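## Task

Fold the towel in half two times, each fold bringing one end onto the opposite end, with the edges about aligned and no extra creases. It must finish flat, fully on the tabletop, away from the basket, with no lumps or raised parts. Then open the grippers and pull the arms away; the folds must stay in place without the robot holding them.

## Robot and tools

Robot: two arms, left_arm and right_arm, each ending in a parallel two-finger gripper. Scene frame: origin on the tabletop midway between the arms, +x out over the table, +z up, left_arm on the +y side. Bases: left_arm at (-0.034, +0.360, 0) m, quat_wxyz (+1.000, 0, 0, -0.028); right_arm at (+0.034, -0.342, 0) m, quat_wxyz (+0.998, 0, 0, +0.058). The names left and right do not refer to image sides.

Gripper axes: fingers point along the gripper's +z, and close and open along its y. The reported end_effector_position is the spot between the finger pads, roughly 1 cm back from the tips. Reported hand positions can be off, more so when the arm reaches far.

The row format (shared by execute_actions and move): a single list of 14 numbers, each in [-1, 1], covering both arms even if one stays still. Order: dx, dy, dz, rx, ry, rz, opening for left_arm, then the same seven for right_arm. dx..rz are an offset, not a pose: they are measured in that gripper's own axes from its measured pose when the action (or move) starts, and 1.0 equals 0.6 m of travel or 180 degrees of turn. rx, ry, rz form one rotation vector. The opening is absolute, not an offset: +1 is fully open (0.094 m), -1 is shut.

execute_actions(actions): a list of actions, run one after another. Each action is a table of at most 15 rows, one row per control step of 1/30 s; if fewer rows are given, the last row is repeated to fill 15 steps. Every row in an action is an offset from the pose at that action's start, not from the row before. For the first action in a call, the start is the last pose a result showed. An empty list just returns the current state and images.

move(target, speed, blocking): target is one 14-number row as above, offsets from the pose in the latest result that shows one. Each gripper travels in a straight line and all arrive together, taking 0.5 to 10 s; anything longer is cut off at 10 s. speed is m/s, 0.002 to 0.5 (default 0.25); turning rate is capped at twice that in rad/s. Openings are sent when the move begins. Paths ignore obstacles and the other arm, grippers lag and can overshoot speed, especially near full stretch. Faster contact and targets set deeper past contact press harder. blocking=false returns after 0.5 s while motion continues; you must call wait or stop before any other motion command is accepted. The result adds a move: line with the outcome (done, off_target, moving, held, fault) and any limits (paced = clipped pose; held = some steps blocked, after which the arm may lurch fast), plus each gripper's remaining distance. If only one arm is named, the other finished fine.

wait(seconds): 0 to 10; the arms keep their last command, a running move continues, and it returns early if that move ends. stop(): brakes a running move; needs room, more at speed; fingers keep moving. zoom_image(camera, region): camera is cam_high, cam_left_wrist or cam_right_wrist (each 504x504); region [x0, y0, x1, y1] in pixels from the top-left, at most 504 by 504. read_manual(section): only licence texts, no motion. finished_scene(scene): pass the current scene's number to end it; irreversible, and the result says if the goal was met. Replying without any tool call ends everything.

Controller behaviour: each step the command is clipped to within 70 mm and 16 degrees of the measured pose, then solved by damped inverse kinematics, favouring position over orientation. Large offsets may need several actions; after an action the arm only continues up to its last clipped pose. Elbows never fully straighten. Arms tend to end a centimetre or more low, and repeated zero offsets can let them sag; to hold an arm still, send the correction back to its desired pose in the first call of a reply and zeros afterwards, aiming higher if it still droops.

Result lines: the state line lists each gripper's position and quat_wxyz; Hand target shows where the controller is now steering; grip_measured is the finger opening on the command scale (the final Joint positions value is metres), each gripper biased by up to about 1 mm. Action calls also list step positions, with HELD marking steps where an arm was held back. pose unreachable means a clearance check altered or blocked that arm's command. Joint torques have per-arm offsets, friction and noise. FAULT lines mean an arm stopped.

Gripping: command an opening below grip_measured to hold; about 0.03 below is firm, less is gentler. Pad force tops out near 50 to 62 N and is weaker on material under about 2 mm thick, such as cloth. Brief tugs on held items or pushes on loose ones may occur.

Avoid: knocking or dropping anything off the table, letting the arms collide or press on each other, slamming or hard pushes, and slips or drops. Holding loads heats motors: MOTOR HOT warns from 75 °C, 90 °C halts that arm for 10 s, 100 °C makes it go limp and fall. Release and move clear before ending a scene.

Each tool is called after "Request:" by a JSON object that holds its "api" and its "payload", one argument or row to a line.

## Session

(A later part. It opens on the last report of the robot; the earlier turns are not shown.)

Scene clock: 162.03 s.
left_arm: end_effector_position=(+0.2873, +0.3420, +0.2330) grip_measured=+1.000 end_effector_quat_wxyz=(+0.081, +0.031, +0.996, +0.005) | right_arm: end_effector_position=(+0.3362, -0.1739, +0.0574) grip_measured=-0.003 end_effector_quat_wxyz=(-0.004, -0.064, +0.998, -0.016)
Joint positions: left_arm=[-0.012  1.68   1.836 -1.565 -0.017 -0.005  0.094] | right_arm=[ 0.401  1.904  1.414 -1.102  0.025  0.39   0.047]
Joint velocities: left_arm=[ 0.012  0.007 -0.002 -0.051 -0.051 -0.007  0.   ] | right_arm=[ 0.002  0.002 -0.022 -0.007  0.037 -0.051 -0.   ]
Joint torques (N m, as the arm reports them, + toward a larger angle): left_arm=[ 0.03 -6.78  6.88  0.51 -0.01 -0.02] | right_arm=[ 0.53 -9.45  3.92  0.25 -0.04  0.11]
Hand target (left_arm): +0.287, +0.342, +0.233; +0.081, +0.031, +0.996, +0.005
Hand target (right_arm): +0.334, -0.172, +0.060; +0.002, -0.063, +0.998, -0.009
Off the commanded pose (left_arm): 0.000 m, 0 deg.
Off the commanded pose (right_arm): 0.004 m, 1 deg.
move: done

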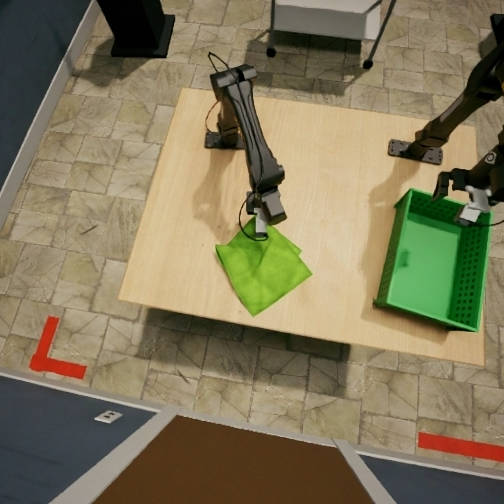

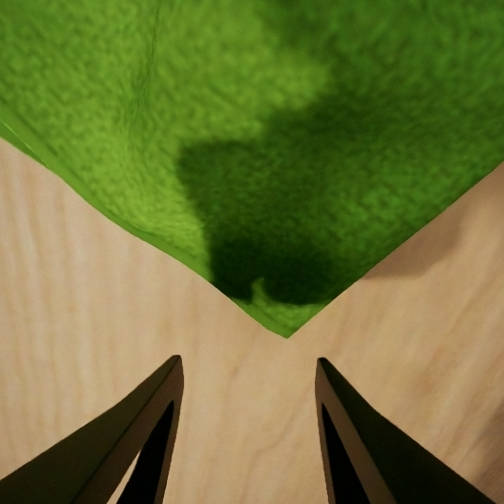

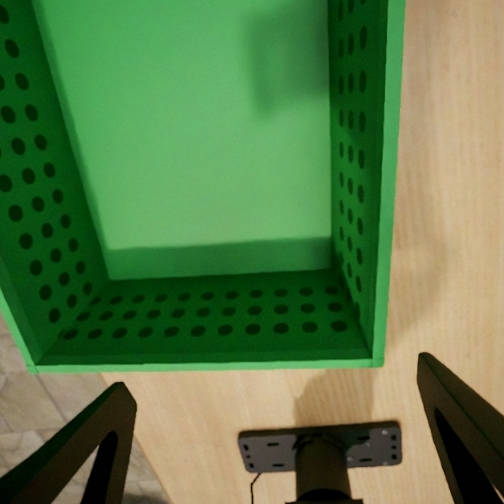

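Move forward 1cm, −y 1cm, press, close, drag.

Request:
{"api": "move", "payload": {
  "target": [0,0,0,0,0,0,1, -0.02,-0.02,0.085,0,0,0,0],
  "speed": 0.06
}}

Request:
{"api": "move", "payload": {
  "target": [0,0,0,0,0,0,1, 0,0,0.02,0,0,0,-1]
}}

Request:
{"api": "move", "payload": {
  "target": [0,0,0,0,0,0,1, 0.24,0.13,-0.04,0,0,0,-1],
  "speed": 0.1
}}

Request:
{"api": "move", "payload": {
  "target": [0,0,0,0,0,0,1, 0,0,0,0,0,0,0]
}}

Request:
{"api": "move", "payload": {
  "target": [0,0,0,0,0,0,1, -0.2,-0.3,-0.25,0,0,0,0]
}}

Scene clock: 171.00 s.
left_arm: end_effector_position=(+0.2873, +0.3420, +0.2330) grip_measured=+1.000 end_effector_quat_wxyz=(+0.081, +0.031, +0.996, +0.005) | right_arm: end_effector_position=(+0.3503, -0.1801, +0.0186) grip_measured=-0.003 end_effector_quat_wxyz=(+0.005, -0.067, +0.998, -0.012)
Joint positions: left_arm=[-0.012  1.68   1.836 -1.565 -0.017 -0.005  0.094] | right_arm=[ 0.366  1.966  1.339 -0.944  0.025  0.348  0.047]
Joint velocities: left_arm=[-0.007  0.002  0.007  0.037 -0.066 -0.022  0.   ] | right_arm=[-0.002  0.007 -0.027  0.051  0.022 -0.007 -0.   ]
Joint torques (N m, as the arm reports them, + toward a larger angle): left_arm=[ 0.02 -6.8   6.85  0.52  0.01  0.02] | right_arm=[-0.87 -6.94  3.56  0.38  0.02 -0.01]
Hand target (left_arm): +0.287, +0.342, +0.233; +0.081, +0.031, +0.996, +0.005
Hand target (right_arm): +0.349, -0.186, +0.007; -0.004, -0.064, +0.998, -0.016
Off the commanded pose (left_arm): 0.000 m, 0 deg.
Off the commanded pose (right_arm): 0.013 m, 1 deg.
move: off_target (right_arm)

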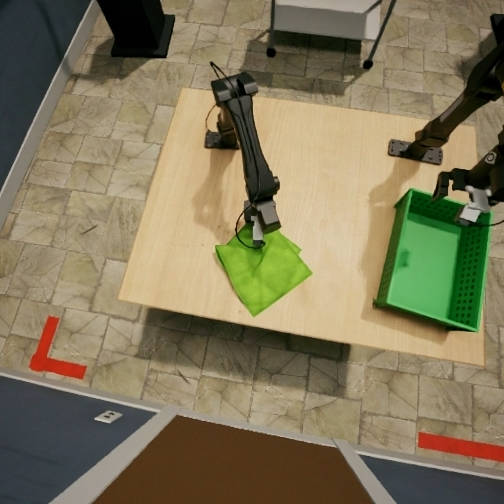

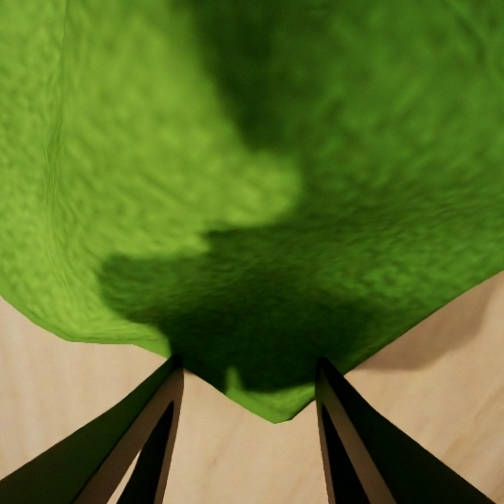

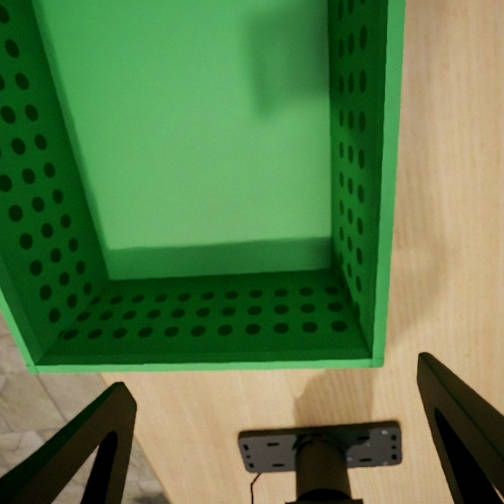

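Scene clock: 171.70 s.
left_arm: end_effector_position=(+0.2873, +0.3420, +0.2330) grip_measured=+1.000 end_effector_quat_wxyz=(+0.081, +0.031, +0.996, +0.005) | right_arm: end_effector_position=(+0.3560, -0.1770, +0.0187) grip_measured=-0.978 end_effector_quat_wxyz=(+0.017, -0.067, +0.998, -0.006)
Joint positions: left_arm=[-0.012  1.68   1.836 -1.565 -0.017 -0.005  0.094] | right_arm=[ 0.366  1.966  1.339 -0.918  0.025  0.348  0.001]
Joint velocities: left_arm=[ 0.002  0.007  0.017 -0.022 -0.037  0.037  0.   ] | right_arm=[-0.002  0.017 -0.022  0.037 -0.007  0.007  0.   ]
Joint torques (N m, as the arm reports them, + toward a larger angle): left_arm=[-0.01 -6.67  6.94  0.52  0.01 -0.01] | right_arm=[-0.07 -7.25  3.2   0.39  0.03  0.03]
Hand target (left_arm): +0.287, +0.342, +0.233; +0.081, +0.031, +0.996, +0.005
Hand target (right_arm): +0.350, -0.181, +0.007; +0.005, -0.067, +0.998, -0.012
Off the commanded pose (left_arm): 0.000 m, 0 deg.
Off the commanded pose (right_arm): 0.014 m, 1 deg.
move: off_target (right_arm)

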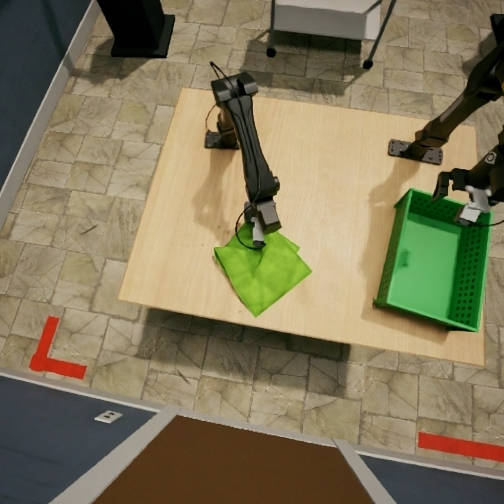

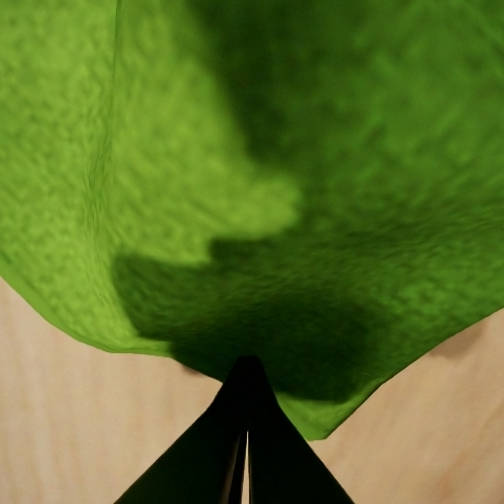

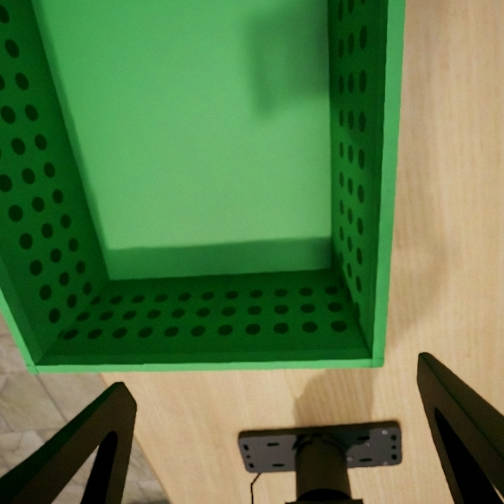

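Scene clock: 173.83 s.
left_arm: end_effector_position=(+0.2873, +0.3420, +0.2330) grip_measured=+1.000 end_effector_quat_wxyz=(+0.081, +0.031, +0.996, +0.005) | right_arm: end_effector_position=(+0.2084, -0.1129, +0.0363) grip_measured=-0.978 end_effector_quat_wxyz=(+0.017, -0.067, +0.998, +0.000)
Joint positions: left_arm=[-0.012  1.68   1.836 -1.565 -0.017 -0.005  0.094] | right_arm=[ 0.815  1.68   1.048 -0.916  0.025  0.798  0.001]
Joint velocities: left_arm=[-0.007 -0.017 -0.012  0.066 -0.022  0.037  0.   ] | right_arm=[ 0.007  0.002 -0.017  0.007  0.022  0.022 -0.002]
Joint torques (N m, as the arm reports them, + toward a larger angle): left_arm=[-0.02 -6.69  6.9   0.52  0.01  0.  ] | right_arm=[ 0.57 -7.8   3.33  0.11  0.03  0.08]
Hand target (left_arm): +0.287, +0.342, +0.233; +0.081, +0.031, +0.996, +0.005
Hand target (right_arm): +0.201, -0.119, +0.038; +0.014, -0.067, +0.998, -0.003
Off the commanded pose (left_arm): 0.000 m, 0 deg.
Off the commanded pose (right_arm): 0.009 m, 1 deg.
move: done

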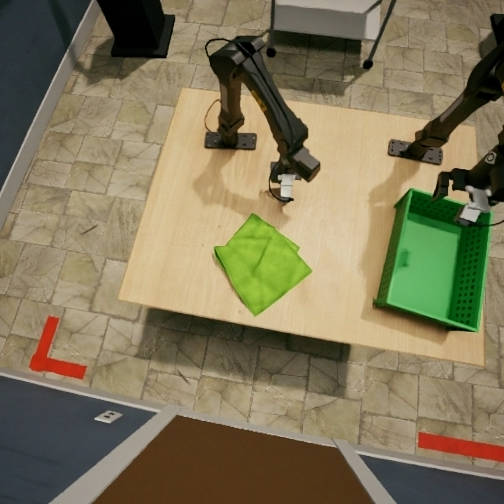

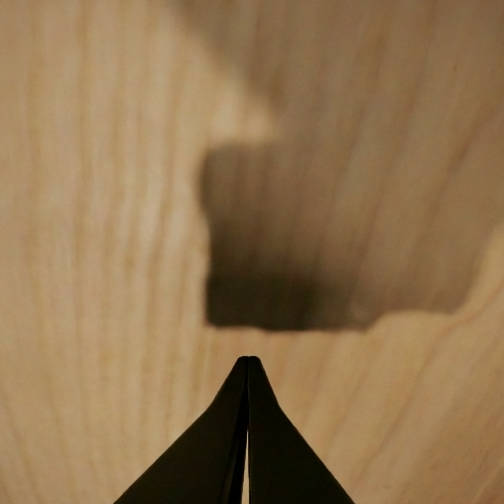

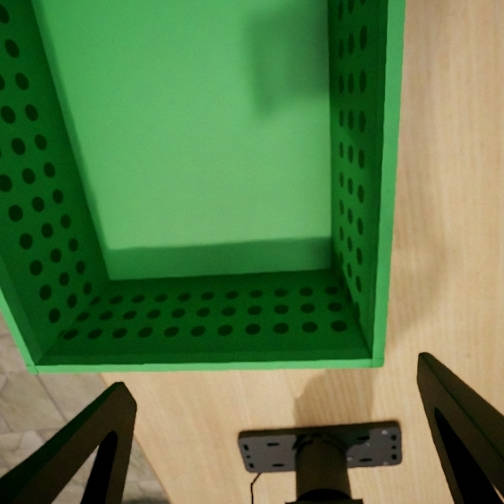

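Scene clock: 174.33 s.
left_arm: end_effector_position=(+0.2873, +0.3420, +0.2330) grip_measured=+1.000 end_effector_quat_wxyz=(+0.081, +0.031, +0.996, +0.005) | right_arm: end_effector_position=(+0.2084, -0.1129, +0.0363) grip_measured=-0.003 end_effector_quat_wxyz=(+0.017, -0.067, +0.998, +0.000)
Joint positions: left_arm=[-0.012  1.68   1.836 -1.565 -0.017 -0.005  0.094] | right_arm=[ 0.815  1.68   1.048 -0.916  0.025  0.798  0.047]
Joint velocities: left_arm=[ 0.002 -0.007  0.012 -0.066 -0.081 -0.037  0.   ] | right_arm=[-0.017 -0.002  0.002  0.022  0.007 -0.037 -0.   ]
Joint torques (N m, as the arm reports them, + toward a larger angle): left_arm=[ 0.   -6.66  6.82  0.53  0.03 -0.01] | right_arm=[ 0.04 -5.96  5.1   0.24  0.03  0.04]
Hand target (left_arm): +0.287, +0.342, +0.233; +0.081, +0.031, +0.996, +0.005
Hand target (right_arm): +0.208, -0.113, +0.036; +0.017, -0.067, +0.998, +0.000
Off the commanded pose (left_arm): 0.000 m, 0 deg.
Off the commanded pose (right_arm): 0.000 m, 0 deg.
move: done

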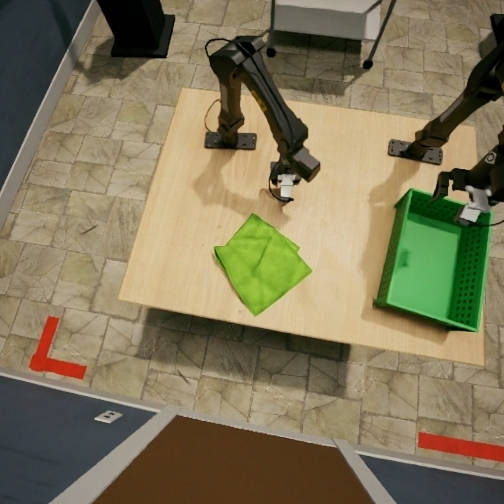

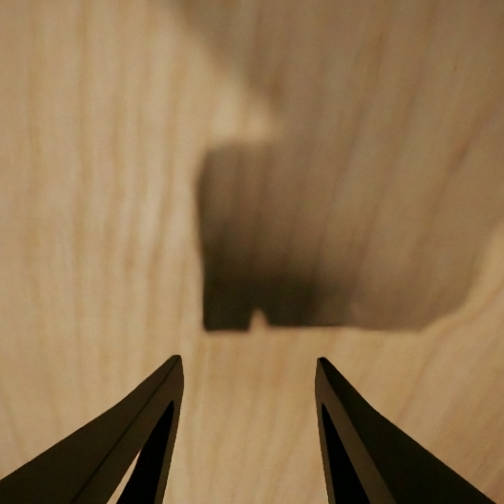

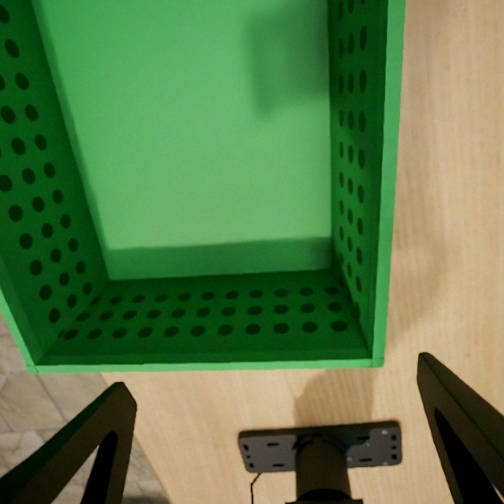

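Scene clock: 176.13 s.
left_arm: end_effector_position=(+0.2873, +0.3420, +0.2330) grip_measured=+1.000 end_effector_quat_wxyz=(+0.081, +0.031, +0.996, +0.005) | right_arm: end_effector_position=(+0.3447, -0.2757, +0.1890) grip_measured=-0.003 end_effector_quat_wxyz=(+0.020, -0.064, +0.998, -0.008)
Joint positions: left_arm=[-0.012  1.68   1.836 -1.565 -0.017 -0.005  0.094] | right_arm=[ 0.102  1.734  1.726 -1.526  0.022  0.089  0.047]
Joint velocities: left_arm=[-0.017 -0.007 -0.012  0.051 -0.022 -0.022  0.   ] | right_arm=[-0.012  0.002 -0.037 -0.125 -0.066  0.007  0.001]
Joint torques (N m, as the arm reports them, + toward a larger angle): left_arm=[-0.01 -6.73  6.86  0.53  0.01 -0.02] | right_arm=[-0.05 -5.52  7.53  0.17 -0.03 -0.03]
Hand target (left_arm): +0.287, +0.342, +0.233; +0.081, +0.031, +0.996, +0.005
Hand target (right_arm): +0.349, -0.274, +0.192; +0.020, -0.066, +0.998, -0.005
Off the commanded pose (left_arm): 0.000 m, 0 deg.
Off the commanded pose (right_arm): 0.002 m, 1 deg.
move: done

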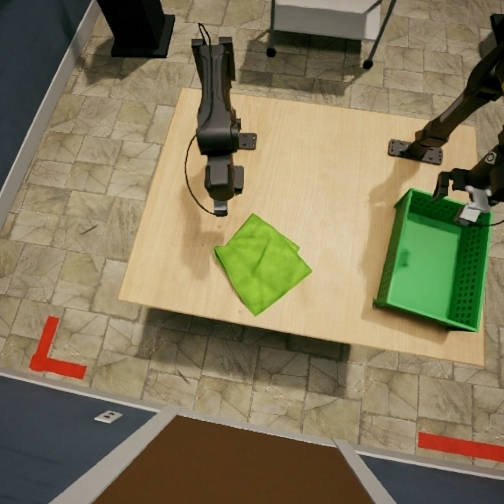

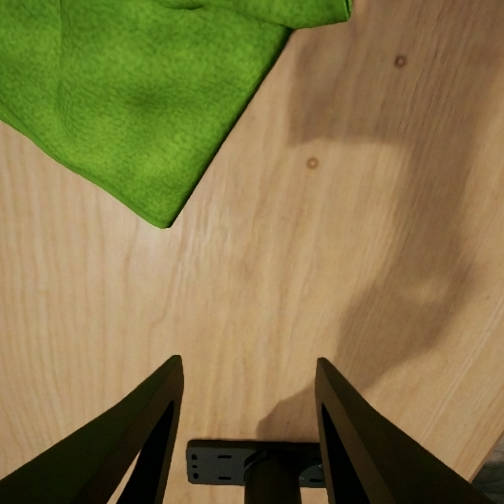

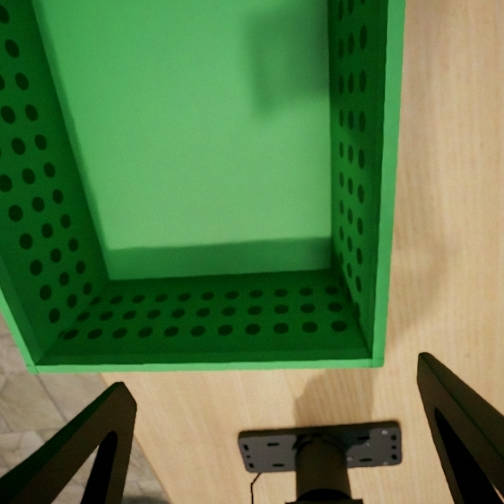

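Request:
{"api": "move", "payload": {
  "target": [0,0,0,0,0,0,1, -0.07,0.16,0.22,0,0,0,0]
}}

Request:
{"api": "move", "payload": {
  "target": [0,0,0,0,0,0,1, 0,0,0.1,0,0,0,0],
  "speed": 0.06
}}

Request:
{"api": "move", "payload": {
  "target": [0,0,0,0,0,0,1, 0.25,0.12,0.04,0,0,0,0],
  "speed": 0.08
}}

Request:
{"api": "move", "payload": {
  "target": [0,0,0,0,0,0,1, -0.2,-0.3,-0.25,0,0,0,0]
}}

Scene clock: 184.97 s.
left_arm: end_effector_position=(+0.2873, +0.3420, +0.2330) grip_measured=+1.000 end_effector_quat_wxyz=(+0.081, +0.031, +0.996, +0.005) | right_arm: end_effector_position=(+0.3788, -0.1766, +0.0624) grip_measured=-0.003 end_effector_quat_wxyz=(+0.022, -0.065, +0.998, -0.003)
Joint positions: left_arm=[-0.012  1.68   1.836 -1.565 -0.017 -0.005  0.094] | right_arm=[ 0.337  1.981  1.541 -1.092  0.022  0.322  0.047]
Joint velocities: left_arm=[-0.017 -0.007  0.002 -0.051 -0.081  0.007  0.   ] | right_arm=[-0.007  0.012 -0.002 -0.066 -0.051 -0.022  0.   ]
Joint torques (N m, as the arm reports them, + toward a larger angle): left_arm=[-0.07 -6.71  6.86  0.53  0.04 -0.03] | right_arm=[ 0.29 -8.39  4.36  0.32  0.08  0.07]
Hand target (left_arm): +0.287, +0.342, +0.233; +0.081, +0.031, +0.996, +0.005
Hand target (right_arm): +0.377, -0.176, +0.057; +0.019, -0.064, +0.998, -0.006
Off the commanded pose (left_arm): 0.000 m, 0 deg.
Off the commanded pose (right_arm): 0.005 m, 1 deg.
move: done

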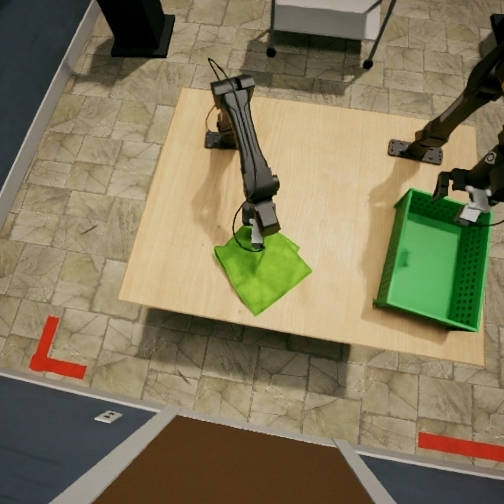

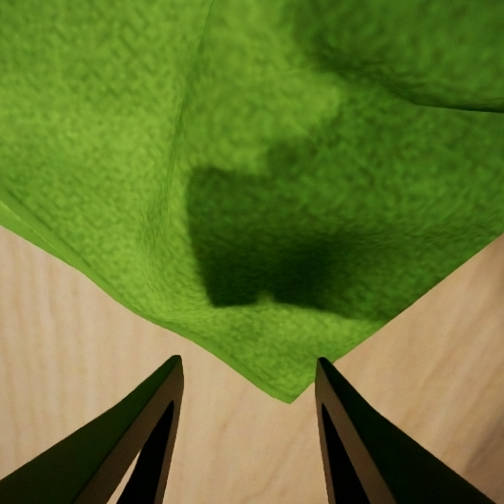

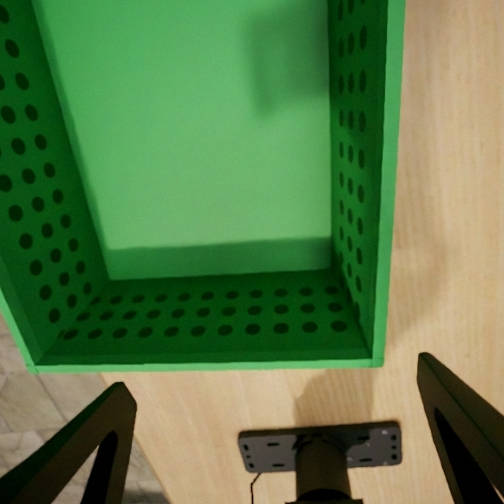

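Scene clock: 186.20 s.
left_arm: end_effector_position=(+0.2873, +0.3420, +0.2330) grip_measured=+1.000 end_effector_quat_wxyz=(+0.081, +0.031, +0.996, +0.005) | right_arm: end_effector_position=(+0.3826, -0.1748, +0.0184) grip_measured=-0.003 end_effector_quat_wxyz=(+0.029, -0.066, +0.997, +0.000)
Joint positions: left_arm=[-0.012  1.68   1.836 -1.565 -0.017 -0.005  0.094] | right_arm=[ 0.337  2.029  1.429 -0.916  0.022  0.322  0.047]
Joint velocities: left_arm=[-0.012 -0.007 -0.012 -0.051 -0.037 -0.007  0.   ] | right_arm=[-0.032  0.012  0.002 -0.066 -0.037  0.066  0.   ]
Joint torques (N m, as the arm reports them, + toward a larger angle): left_arm=[ 0.05 -6.74  6.8   0.51  0.01 -0.02] | right_arm=[-0.18 -7.25  3.22  0.58  0.03  0.01]
Hand target (left_arm): +0.287, +0.342, +0.233; +0.081, +0.031, +0.996, +0.005
Hand target (right_arm): +0.380, -0.177, +0.003; +0.022, -0.065, +0.998, -0.003
Off the commanded pose (left_arm): 0.000 m, 0 deg.
Off the commanded pose (right_arm): 0.016 m, 1 deg.
move: off_target (right_arm)

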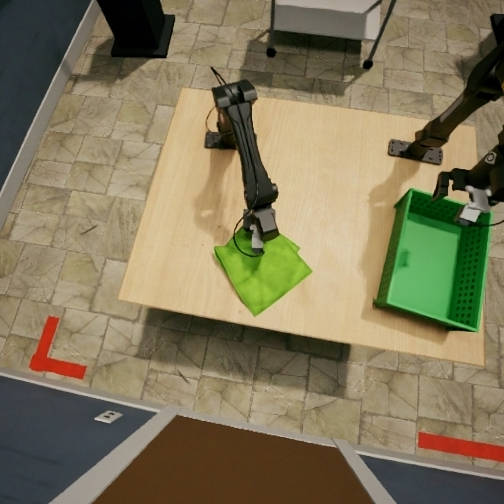

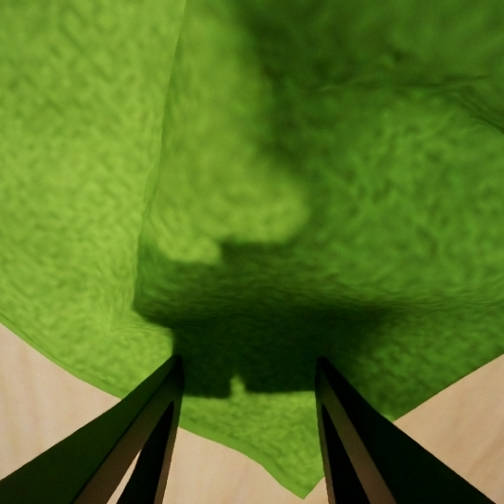

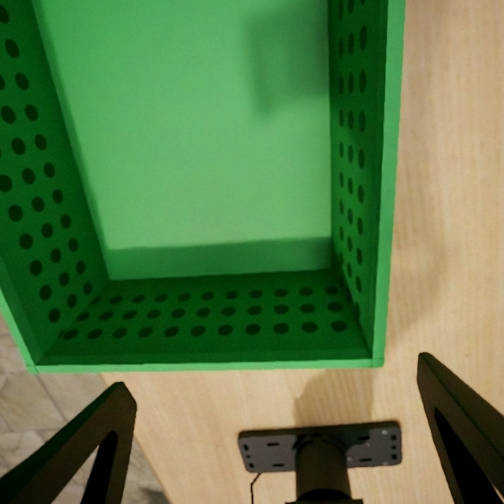

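Scene clock: 188.73 s.
left_arm: end_effector_position=(+0.2873, +0.3420, +0.2330) grip_measured=+1.000 end_effector_quat_wxyz=(+0.081, +0.031, +0.996, +0.005) | right_arm: end_effector_position=(+0.2709, -0.1123, +0.0159) grip_measured=-0.003 end_effector_quat_wxyz=(+0.107, -0.050, +0.993, +0.018)
Joint positions: left_arm=[-0.012  1.68   1.836 -1.565 -0.017 -0.005  0.094] | right_arm=[ 0.718  1.735  0.999 -0.656  0.125  0.723  0.047]
Joint velocities: left_arm=[-0.007 -0.017  0.002 -0.007 -0.007  0.037  0.   ] | right_arm=[ 0.007 -0.012 -0.027 -0.066 -0.007  0.022 -0.001]
Joint torques (N m, as the arm reports them, + toward a larger angle): left_arm=[-0.12 -6.64  6.94  0.52  0.02 -0.04] | right_arm=[ 1.95 -4.91  0.29  0.07 -0.71  0.12]
Hand target (left_arm): +0.287, +0.342, +0.233; +0.081, +0.031, +0.996, +0.005
Hand target (right_arm): +0.227, -0.125, -0.010; +0.028, -0.063, +0.998, +0.001
Off the commanded pose (left_arm): 0.000 m, 0 deg.
Off the commanded pose (right_arm): 0.055 m, 9 deg.
move: off_target (right_arm)

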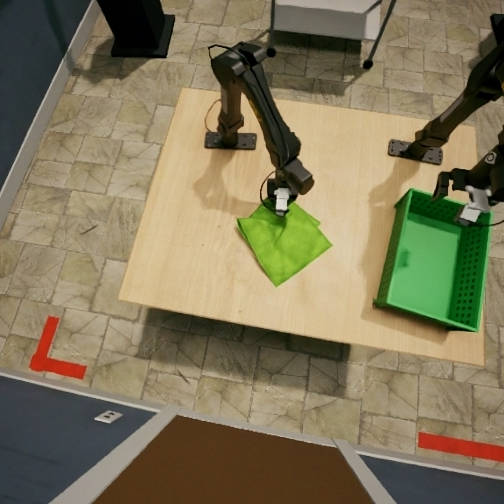

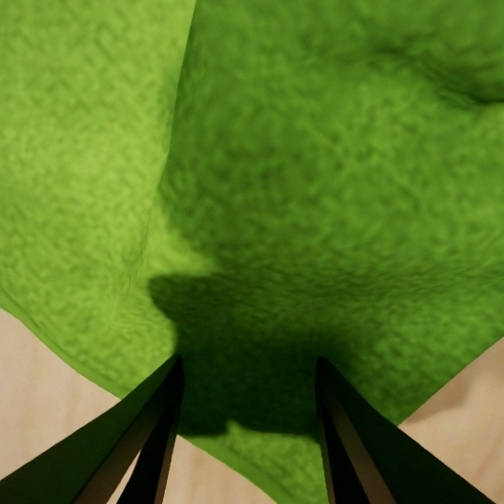

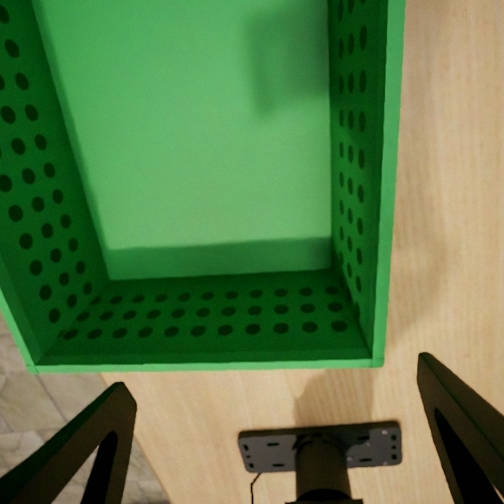

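Scene clock: 190.53 s.
left_arm: end_effector_position=(+0.2873, +0.3420, +0.2330) grip_measured=+1.000 end_effector_quat_wxyz=(+0.081, +0.031, +0.996, +0.005) | right_arm: end_effector_position=(+0.3740, -0.2867, +0.1820) grip_measured=-0.003 end_effector_quat_wxyz=(+0.111, -0.048, +0.993, +0.008)
Joint positions: left_arm=[-0.012  1.68   1.836 -1.565 -0.017 -0.005  0.094] | right_arm=[ 0.045  1.65   1.579 -1.278  0.009  0.064  0.047]
Joint velocities: left_arm=[ 0.012 -0.002 -0.002 -0.022  0.022 -0.007  0.   ] | right_arm=[ 0.012 -0.002 -0.002 -0.066 -0.081 -0.007  0.001]
Joint torques (N m, as the arm reports them, + toward a larger angle): left_arm=[-0.1  -6.78  6.78  0.53 -0.01 -0.01] | right_arm=[-0.15 -5.31  7.68  0.45 -0.08 -0.02]
Hand target (left_arm): +0.287, +0.342, +0.233; +0.081, +0.031, +0.996, +0.005
Hand target (right_arm): +0.377, -0.285, +0.185; +0.110, -0.051, +0.993, +0.013
Off the commanded pose (left_arm): 0.000 m, 0 deg.
Off the commanded pose (right_arm): 0.002 m, 1 deg.
move: done

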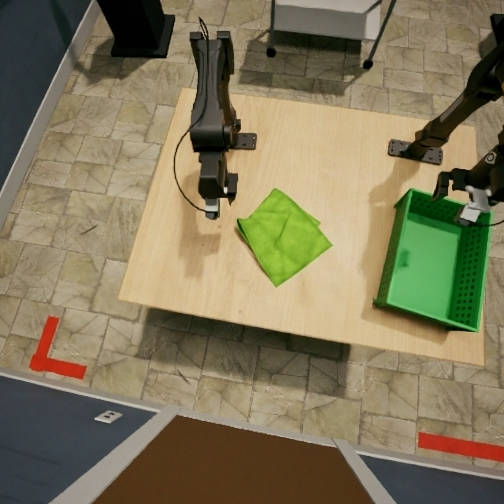

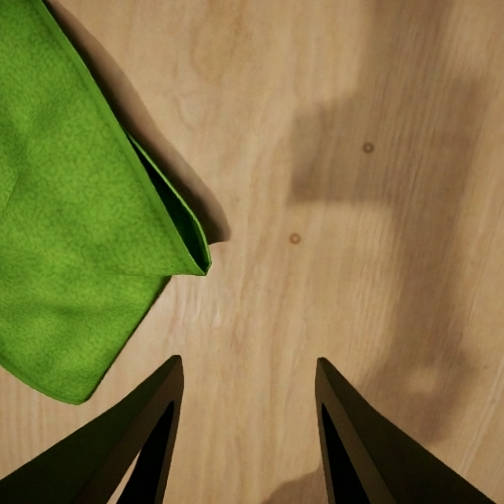

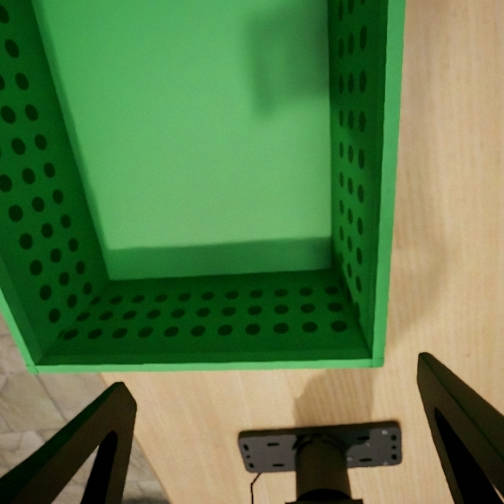

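Request:
{"api": "move", "payload": {
  "target": [-0.18,-0.43,0.025,0,0,0,0, -0.242,0.293,0.247,0,-0.07,0,0]
}}

Request:
{"api": "move", "payload": {
  "target": [0.043,0,0.265,0,0.05,0,0, 0,0,0,0,0,0,0]
}}

Scene clock: 200.63 s.
left_arm: end_effector_position=(+0.3775, +0.0760, +0.2303) grip_measured=+0.003 end_effector_quat_wxyz=(+0.188, +0.042, +0.979, -0.068) | right_arm: end_effector_position=(+0.5227, -0.0948, +0.0646) grip_measured=-0.003 end_effector_quat_wxyz=(+0.209, -0.050, +0.976, +0.020)
Joint positions: left_arm=[-0.584  2.329  2.72  -1.571 -0.097 -0.536  0.047] | right_arm=[ 0.398  2.319  1.999 -0.852  0.149  0.383  0.047]
Joint velocities: left_arm=[-0.007  0.007  0.007 -0.007  0.037  0.037  0.   ] | right_arm=[-0.002  0.012 -0.012  0.022  0.007  0.007 -0.001]
Joint torques (N m, as the arm reports them, + toward a larger angle): left_arm=[  0.08 -11.95   9.11   0.87  -0.13  -0.1 ] | right_arm=[  0.28 -10.88   8.2    0.76   0.26   0.08]
Hand target (left_arm): +0.381, +0.078, +0.237; +0.199, +0.034, +0.977, -0.069
Hand target (right_arm): +0.528, -0.093, +0.070; +0.218, -0.046, +0.975, +0.017
Off the commanded pose (left_arm): 0.004 m, 15 deg.
Off the commanded pose (right_arm): 0.010 m, 1 deg.
joint sent to its limit (left arm) — the command would take joint 4 (wrist pitch) past its lower limit, so that joint was sent only as far as its limit.
move: off_target (left_arm)

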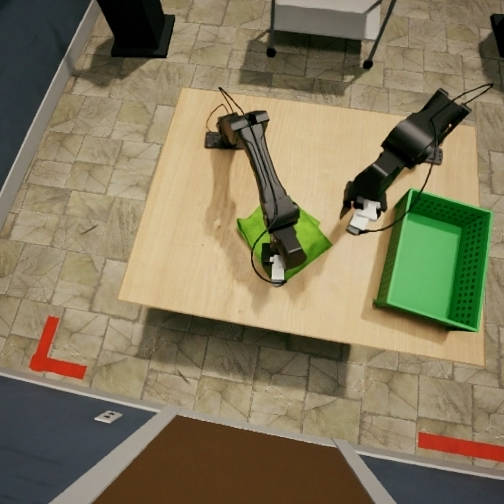

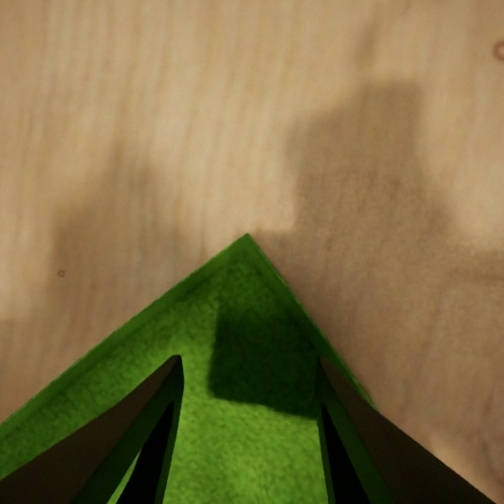

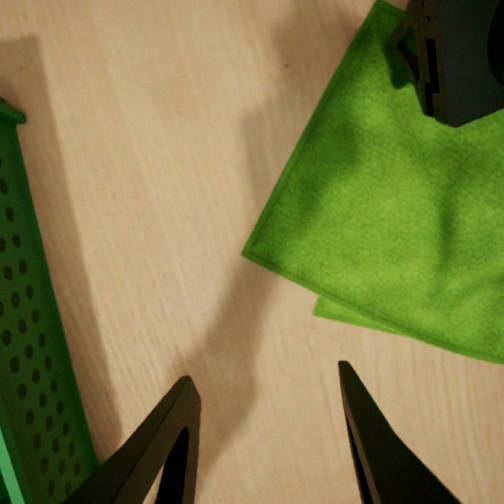

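Scene clock: 201.90 s.
left_arm: end_effector_position=(+0.4010, +0.0533, +0.0633) grip_measured=+0.003 end_effector_quat_wxyz=(+0.091, +0.048, +0.993, -0.051) | right_arm: end_effector_position=(+0.5227, -0.0948, +0.0646) grip_measured=-0.003 end_effector_quat_wxyz=(+0.209, -0.050, +0.976, +0.020)
Joint positions: left_arm=[-0.564  2.489  2.358 -1.231 -0.014 -0.524  0.047] | right_arm=[ 0.398  2.319  1.999 -0.852  0.149  0.383  0.047]
Joint velocities: left_arm=[-0.007 -0.017 -0.002 -0.007  0.037  0.022 -0.002] | right_arm=[ 0.002 -0.012  0.007  0.007  0.007  0.007 -0.   ]
Joint torques (N m, as the arm reports them, + toward a larger angle): left_arm=[  0.64 -14.95   8.75   0.79   0.06   0.09] | right_arm=[  0.01 -11.57   6.     0.84   0.08   0.01]
Hand target (left_arm): +0.410, +0.052, +0.075; +0.110, +0.048, +0.991, -0.064
Hand target (right_arm): +0.523, -0.095, +0.065; +0.209, -0.050, +0.976, +0.020
Off the commanded pose (left_arm): 0.015 m, 3 deg.
Off the commanded pose (right_arm): 0.000 m, 0 deg.
move: off_target (left_arm)

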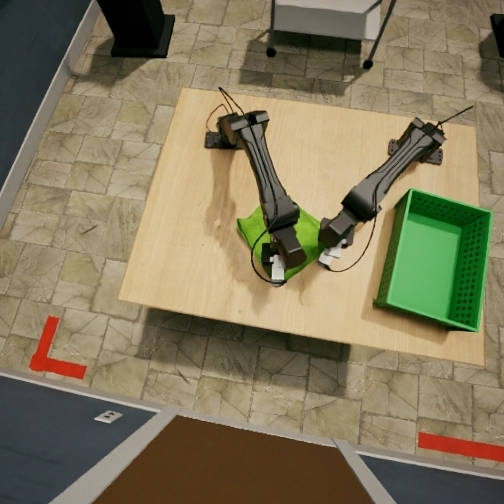

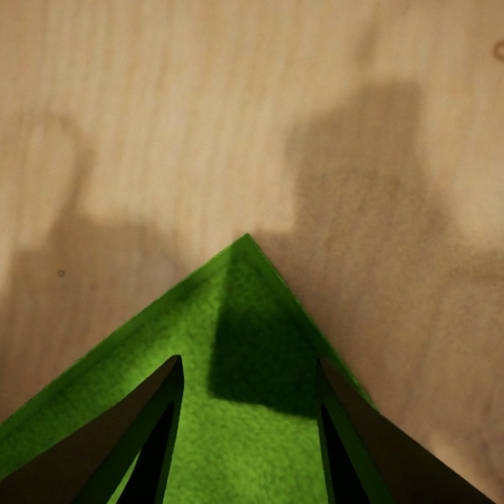

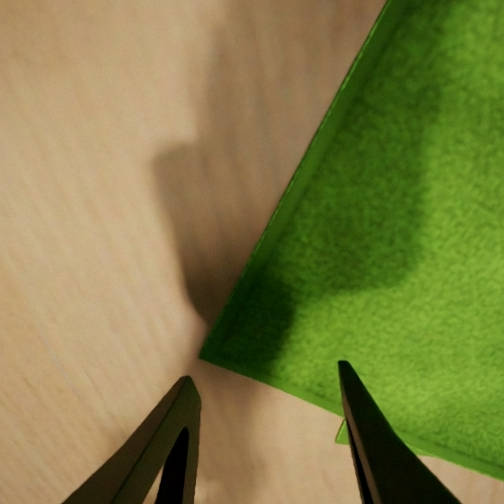

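Request:
{"api": "move", "payload": {
  "target": [0.025,0.02,0.105,0,0,0,0, -0.025,-0.02,0.115,0,0,0,0],
  "speed": 0.05
}}

Request:
{"api": "move", "payload": {
  "target": [0,0,0.03,0,0,0,-1, 0,0,0.03,0,0,0,-1]
}}

Request:
{"api": "move", "payload": {
  "target": [0,0,-0.12,0,0,0,-1, 0,0,-0.12,0,0,0,-1],
  "speed": 0.08
}}

Scene clock: 209.33 s.
left_arm: end_effector_position=(+0.3938, +0.0584, +0.0187) grip_measured=+0.003 end_effector_quat_wxyz=(+0.090, +0.048, +0.994, -0.050) | right_arm: end_effector_position=(+0.5600, -0.0950, +0.0238) grip_measured=-0.003 end_effector_quat_wxyz=(+0.219, -0.053, +0.974, +0.026)
Joint positions: left_arm=[-0.564  2.439  2.091 -1.016 -0.014 -0.524  0.047] | right_arm=[ 0.36   2.479  2.111 -0.776  0.129  0.34   0.047]
Joint velocities: left_arm=[-0.017  0.012 -0.017  0.007  0.037 -0.037 -0.   ] | right_arm=[ 0.007 -0.007  0.002  0.007  0.051 -0.037 -0.001]
Joint torques (N m, as the arm reports them, + toward a larger angle): left_arm=[  0.48 -11.46   4.18   1.15   0.     0.04] | right_arm=[-0.95 -9.67  7.45  0.89  0.08 -0.02]
Hand target (left_arm): +0.397, +0.059, -0.002; +0.091, +0.048, +0.993, -0.050
Hand target (right_arm): +0.565, -0.102, +0.008; +0.210, -0.049, +0.976, +0.020
Off the commanded pose (left_arm): 0.021 m, 0 deg.
Off the commanded pose (right_arm): 0.018 m, 1 deg.
move: off_target (left_arm, right_arm)

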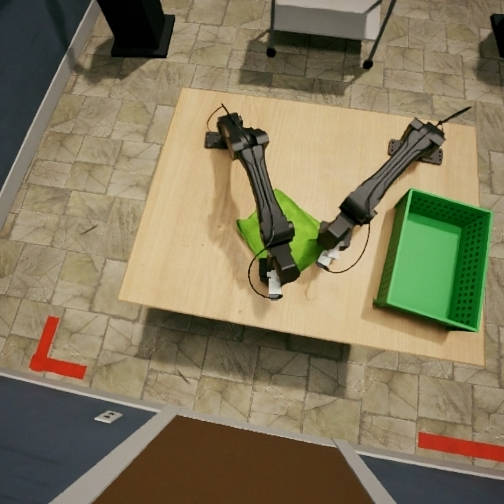

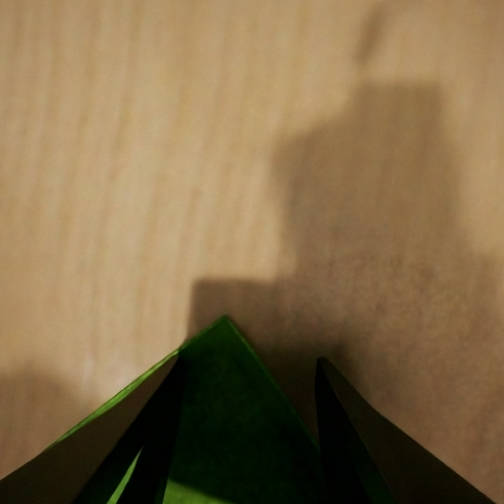

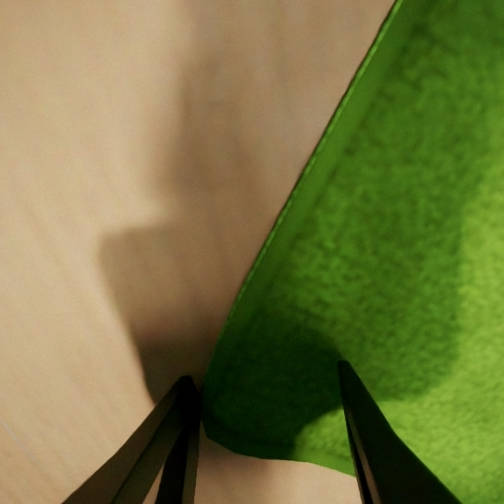

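Scene clock: 210.03 s.
left_arm: end_effector_position=(+0.3989, +0.0545, +0.0192) grip_measured=-0.972 end_effector_quat_wxyz=(+0.100, +0.048, +0.992, -0.057) | right_arm: end_effector_position=(+0.5638, -0.0917, +0.0251) grip_measured=-0.966 end_effector_quat_wxyz=(+0.226, -0.053, +0.972, +0.033)
Joint positions: left_arm=[-0.564  2.441  2.091 -0.989 -0.012 -0.524  0.001] | right_arm=[ 0.36   2.481  2.111 -0.754  0.122  0.34   0.002]
Joint velocities: left_arm=[ 0.017 -0.002 -0.007 -0.11   0.037 -0.051 -0.   ] | right_arm=[-0.012  0.002 -0.002  0.037 -0.022  0.007  0.   ]
Joint torques (N m, as the arm reports them, + toward a larger angle): left_arm=[ -0.06 -11.37   5.96   0.77  -0.02   0.  ] | right_arm=[-0.27 -9.64  7.39  0.96  0.1  -0.03]
Hand target (left_arm): +0.396, +0.056, +0.001; +0.090, +0.048, +0.994, -0.050
Hand target (right_arm): +0.567, -0.094, +0.008; +0.219, -0.053, +0.974, +0.026
Off the commanded pose (left_arm): 0.018 m, 1 deg.
Off the commanded pose (right_arm): 0.018 m, 1 deg.
move: off_target (left_arm, right_arm)

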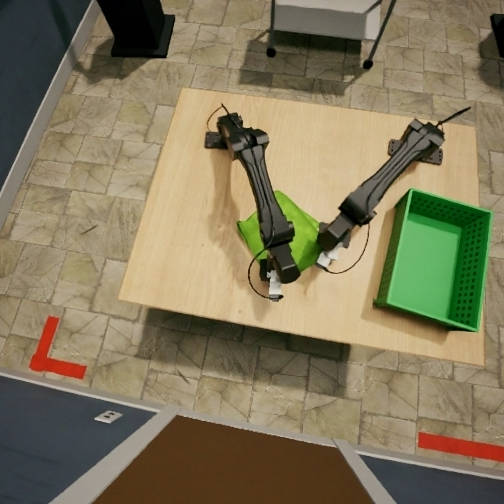

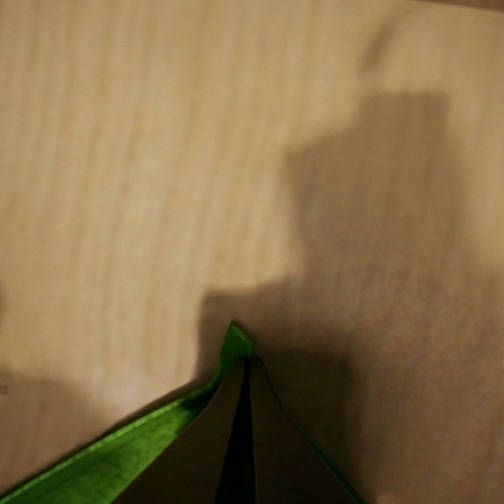

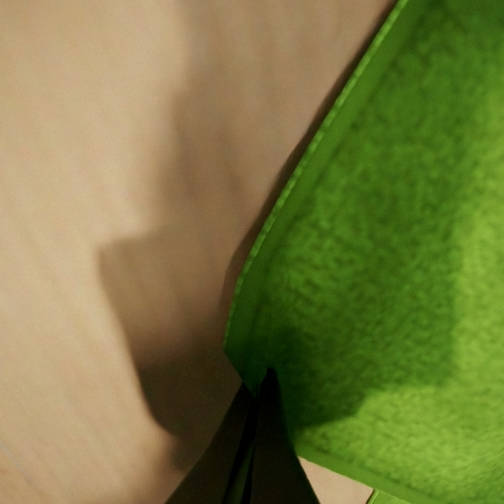

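Scene clock: 211.40 s.
left_arm: end_effector_position=(+0.3864, +0.0631, +0.0742) grip_measured=-0.972 end_effector_quat_wxyz=(+0.096, +0.048, +0.993, -0.056) | right_arm: end_effector_position=(+0.5407, -0.0957, +0.0884) grip_measured=-0.966 end_effector_quat_wxyz=(+0.232, -0.052, +0.971, +0.041)
Joint positions: left_arm=[-0.564  2.362  2.171 -1.157 -0.011 -0.524  0.001] | right_arm=[ 0.371  2.323  2.077 -0.864  0.118  0.352  0.002]
Joint velocities: left_arm=[ 0.002  0.007 -0.002 -0.007 -0.037  0.022 -0.001] | right_arm=[-0.012 -0.002 -0.002 -0.022  0.037  0.066  0.   ]
Joint torques (N m, as the arm reports them, + toward a larger angle): left_arm=[  0.04 -14.66   9.87   0.35  -0.03   0.  ] | right_arm=[  0.56 -13.03   4.39   0.86   0.15   0.08]
Hand target (left_arm): +0.385, +0.065, +0.089; +0.100, +0.048, +0.992, -0.057
Hand target (right_arm): +0.533, -0.098, +0.090; +0.226, -0.053, +0.972, +0.033
Off the commanded pose (left_arm): 0.015 m, 1 deg.
Off the commanded pose (right_arm): 0.009 m, 1 deg.
move: off_target (left_arm)

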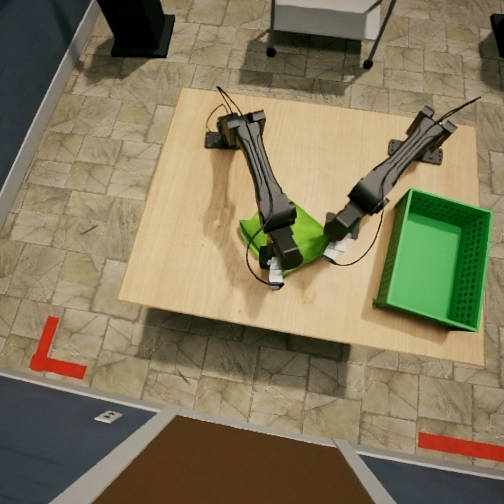

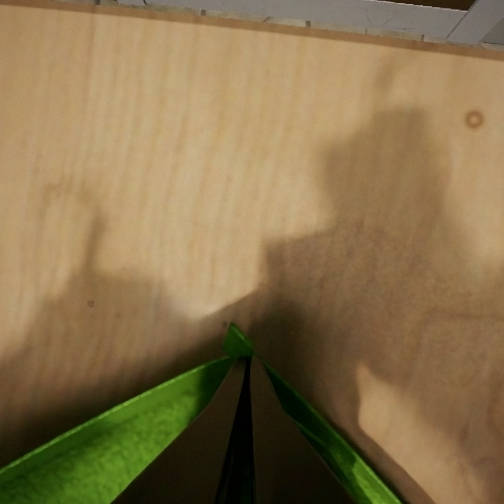

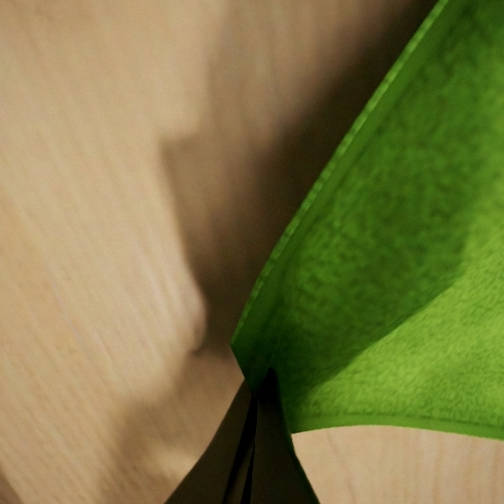

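Request:
{"api": "move", "payload": {
  "target": [-0.248,-0.036,-0.71,0,-0.3,0,-1, -0.187,-0.015,-0.717,0,-0.21,0,-1],
  "speed": 0.15
}}

Scene clock: 222.57 s.
left_arm: end_effector_position=(+0.4542, +0.0748, +0.4956) grip_measured=-0.972 end_effector_quat_wxyz=(+0.640, +0.044, +0.755, -0.133) | right_arm: end_effector_position=(+0.4619, -0.1309, +0.5050) grip_measured=-0.966 end_effector_quat_wxyz=(+0.586, -0.050, +0.805, +0.083)
Joint positions: left_arm=[-0.592  2.178  2.834 -0.814 -0.38  -0.205  0.001] | right_arm=[ 0.475  1.996  2.834 -1.165  0.37   0.202  0.002]
Joint velocities: left_arm=[-0.012 -0.002  0.017  0.022  0.007 -0.007 -0.   ] | right_arm=[-0.027  0.002  0.017 -0.037 -0.007 -0.066  0.001]
Joint torques (N m, as the arm reports them, + toward a larger angle): left_arm=[  0.54 -11.6    8.42   1.99  -0.25   0.04] | right_arm=[ 0.54 -8.49  5.84  1.63  0.3  -0.05]
Hand target (left_arm): +0.451, +0.087, +0.518; +0.663, +0.028, +0.736, -0.133
Hand target (right_arm): +0.452, -0.138, +0.522; +0.603, -0.043, +0.792, +0.082
Off the commanded pose (left_arm): 0.026 m, 17 deg; orientation clipped at the last step of the last action.
Off the commanded pose (right_arm): 0.022 m, 8 deg.
elbow stopped short (left arm): the move would have taken joint 3 (elbow) straighter than the controller allows; a more bent joint 3 avoids this.
elbow stopped short (right arm): the move would have taken joint 3 (elbow) straighter than the controller allows; a more bent joint 3 avoids this.
move: off_target (left_arm, right_arm); limits=paced

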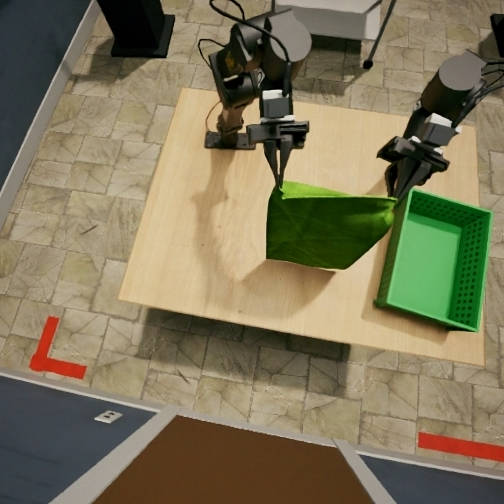

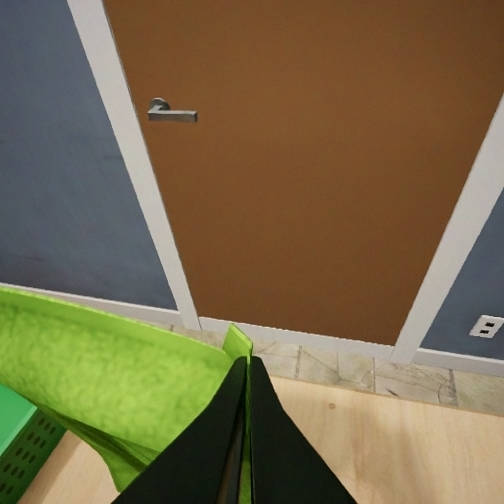

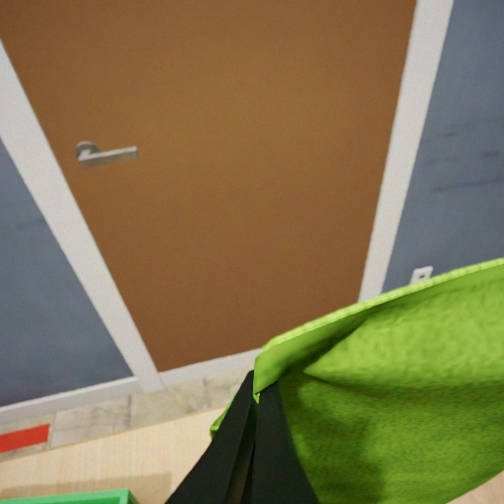

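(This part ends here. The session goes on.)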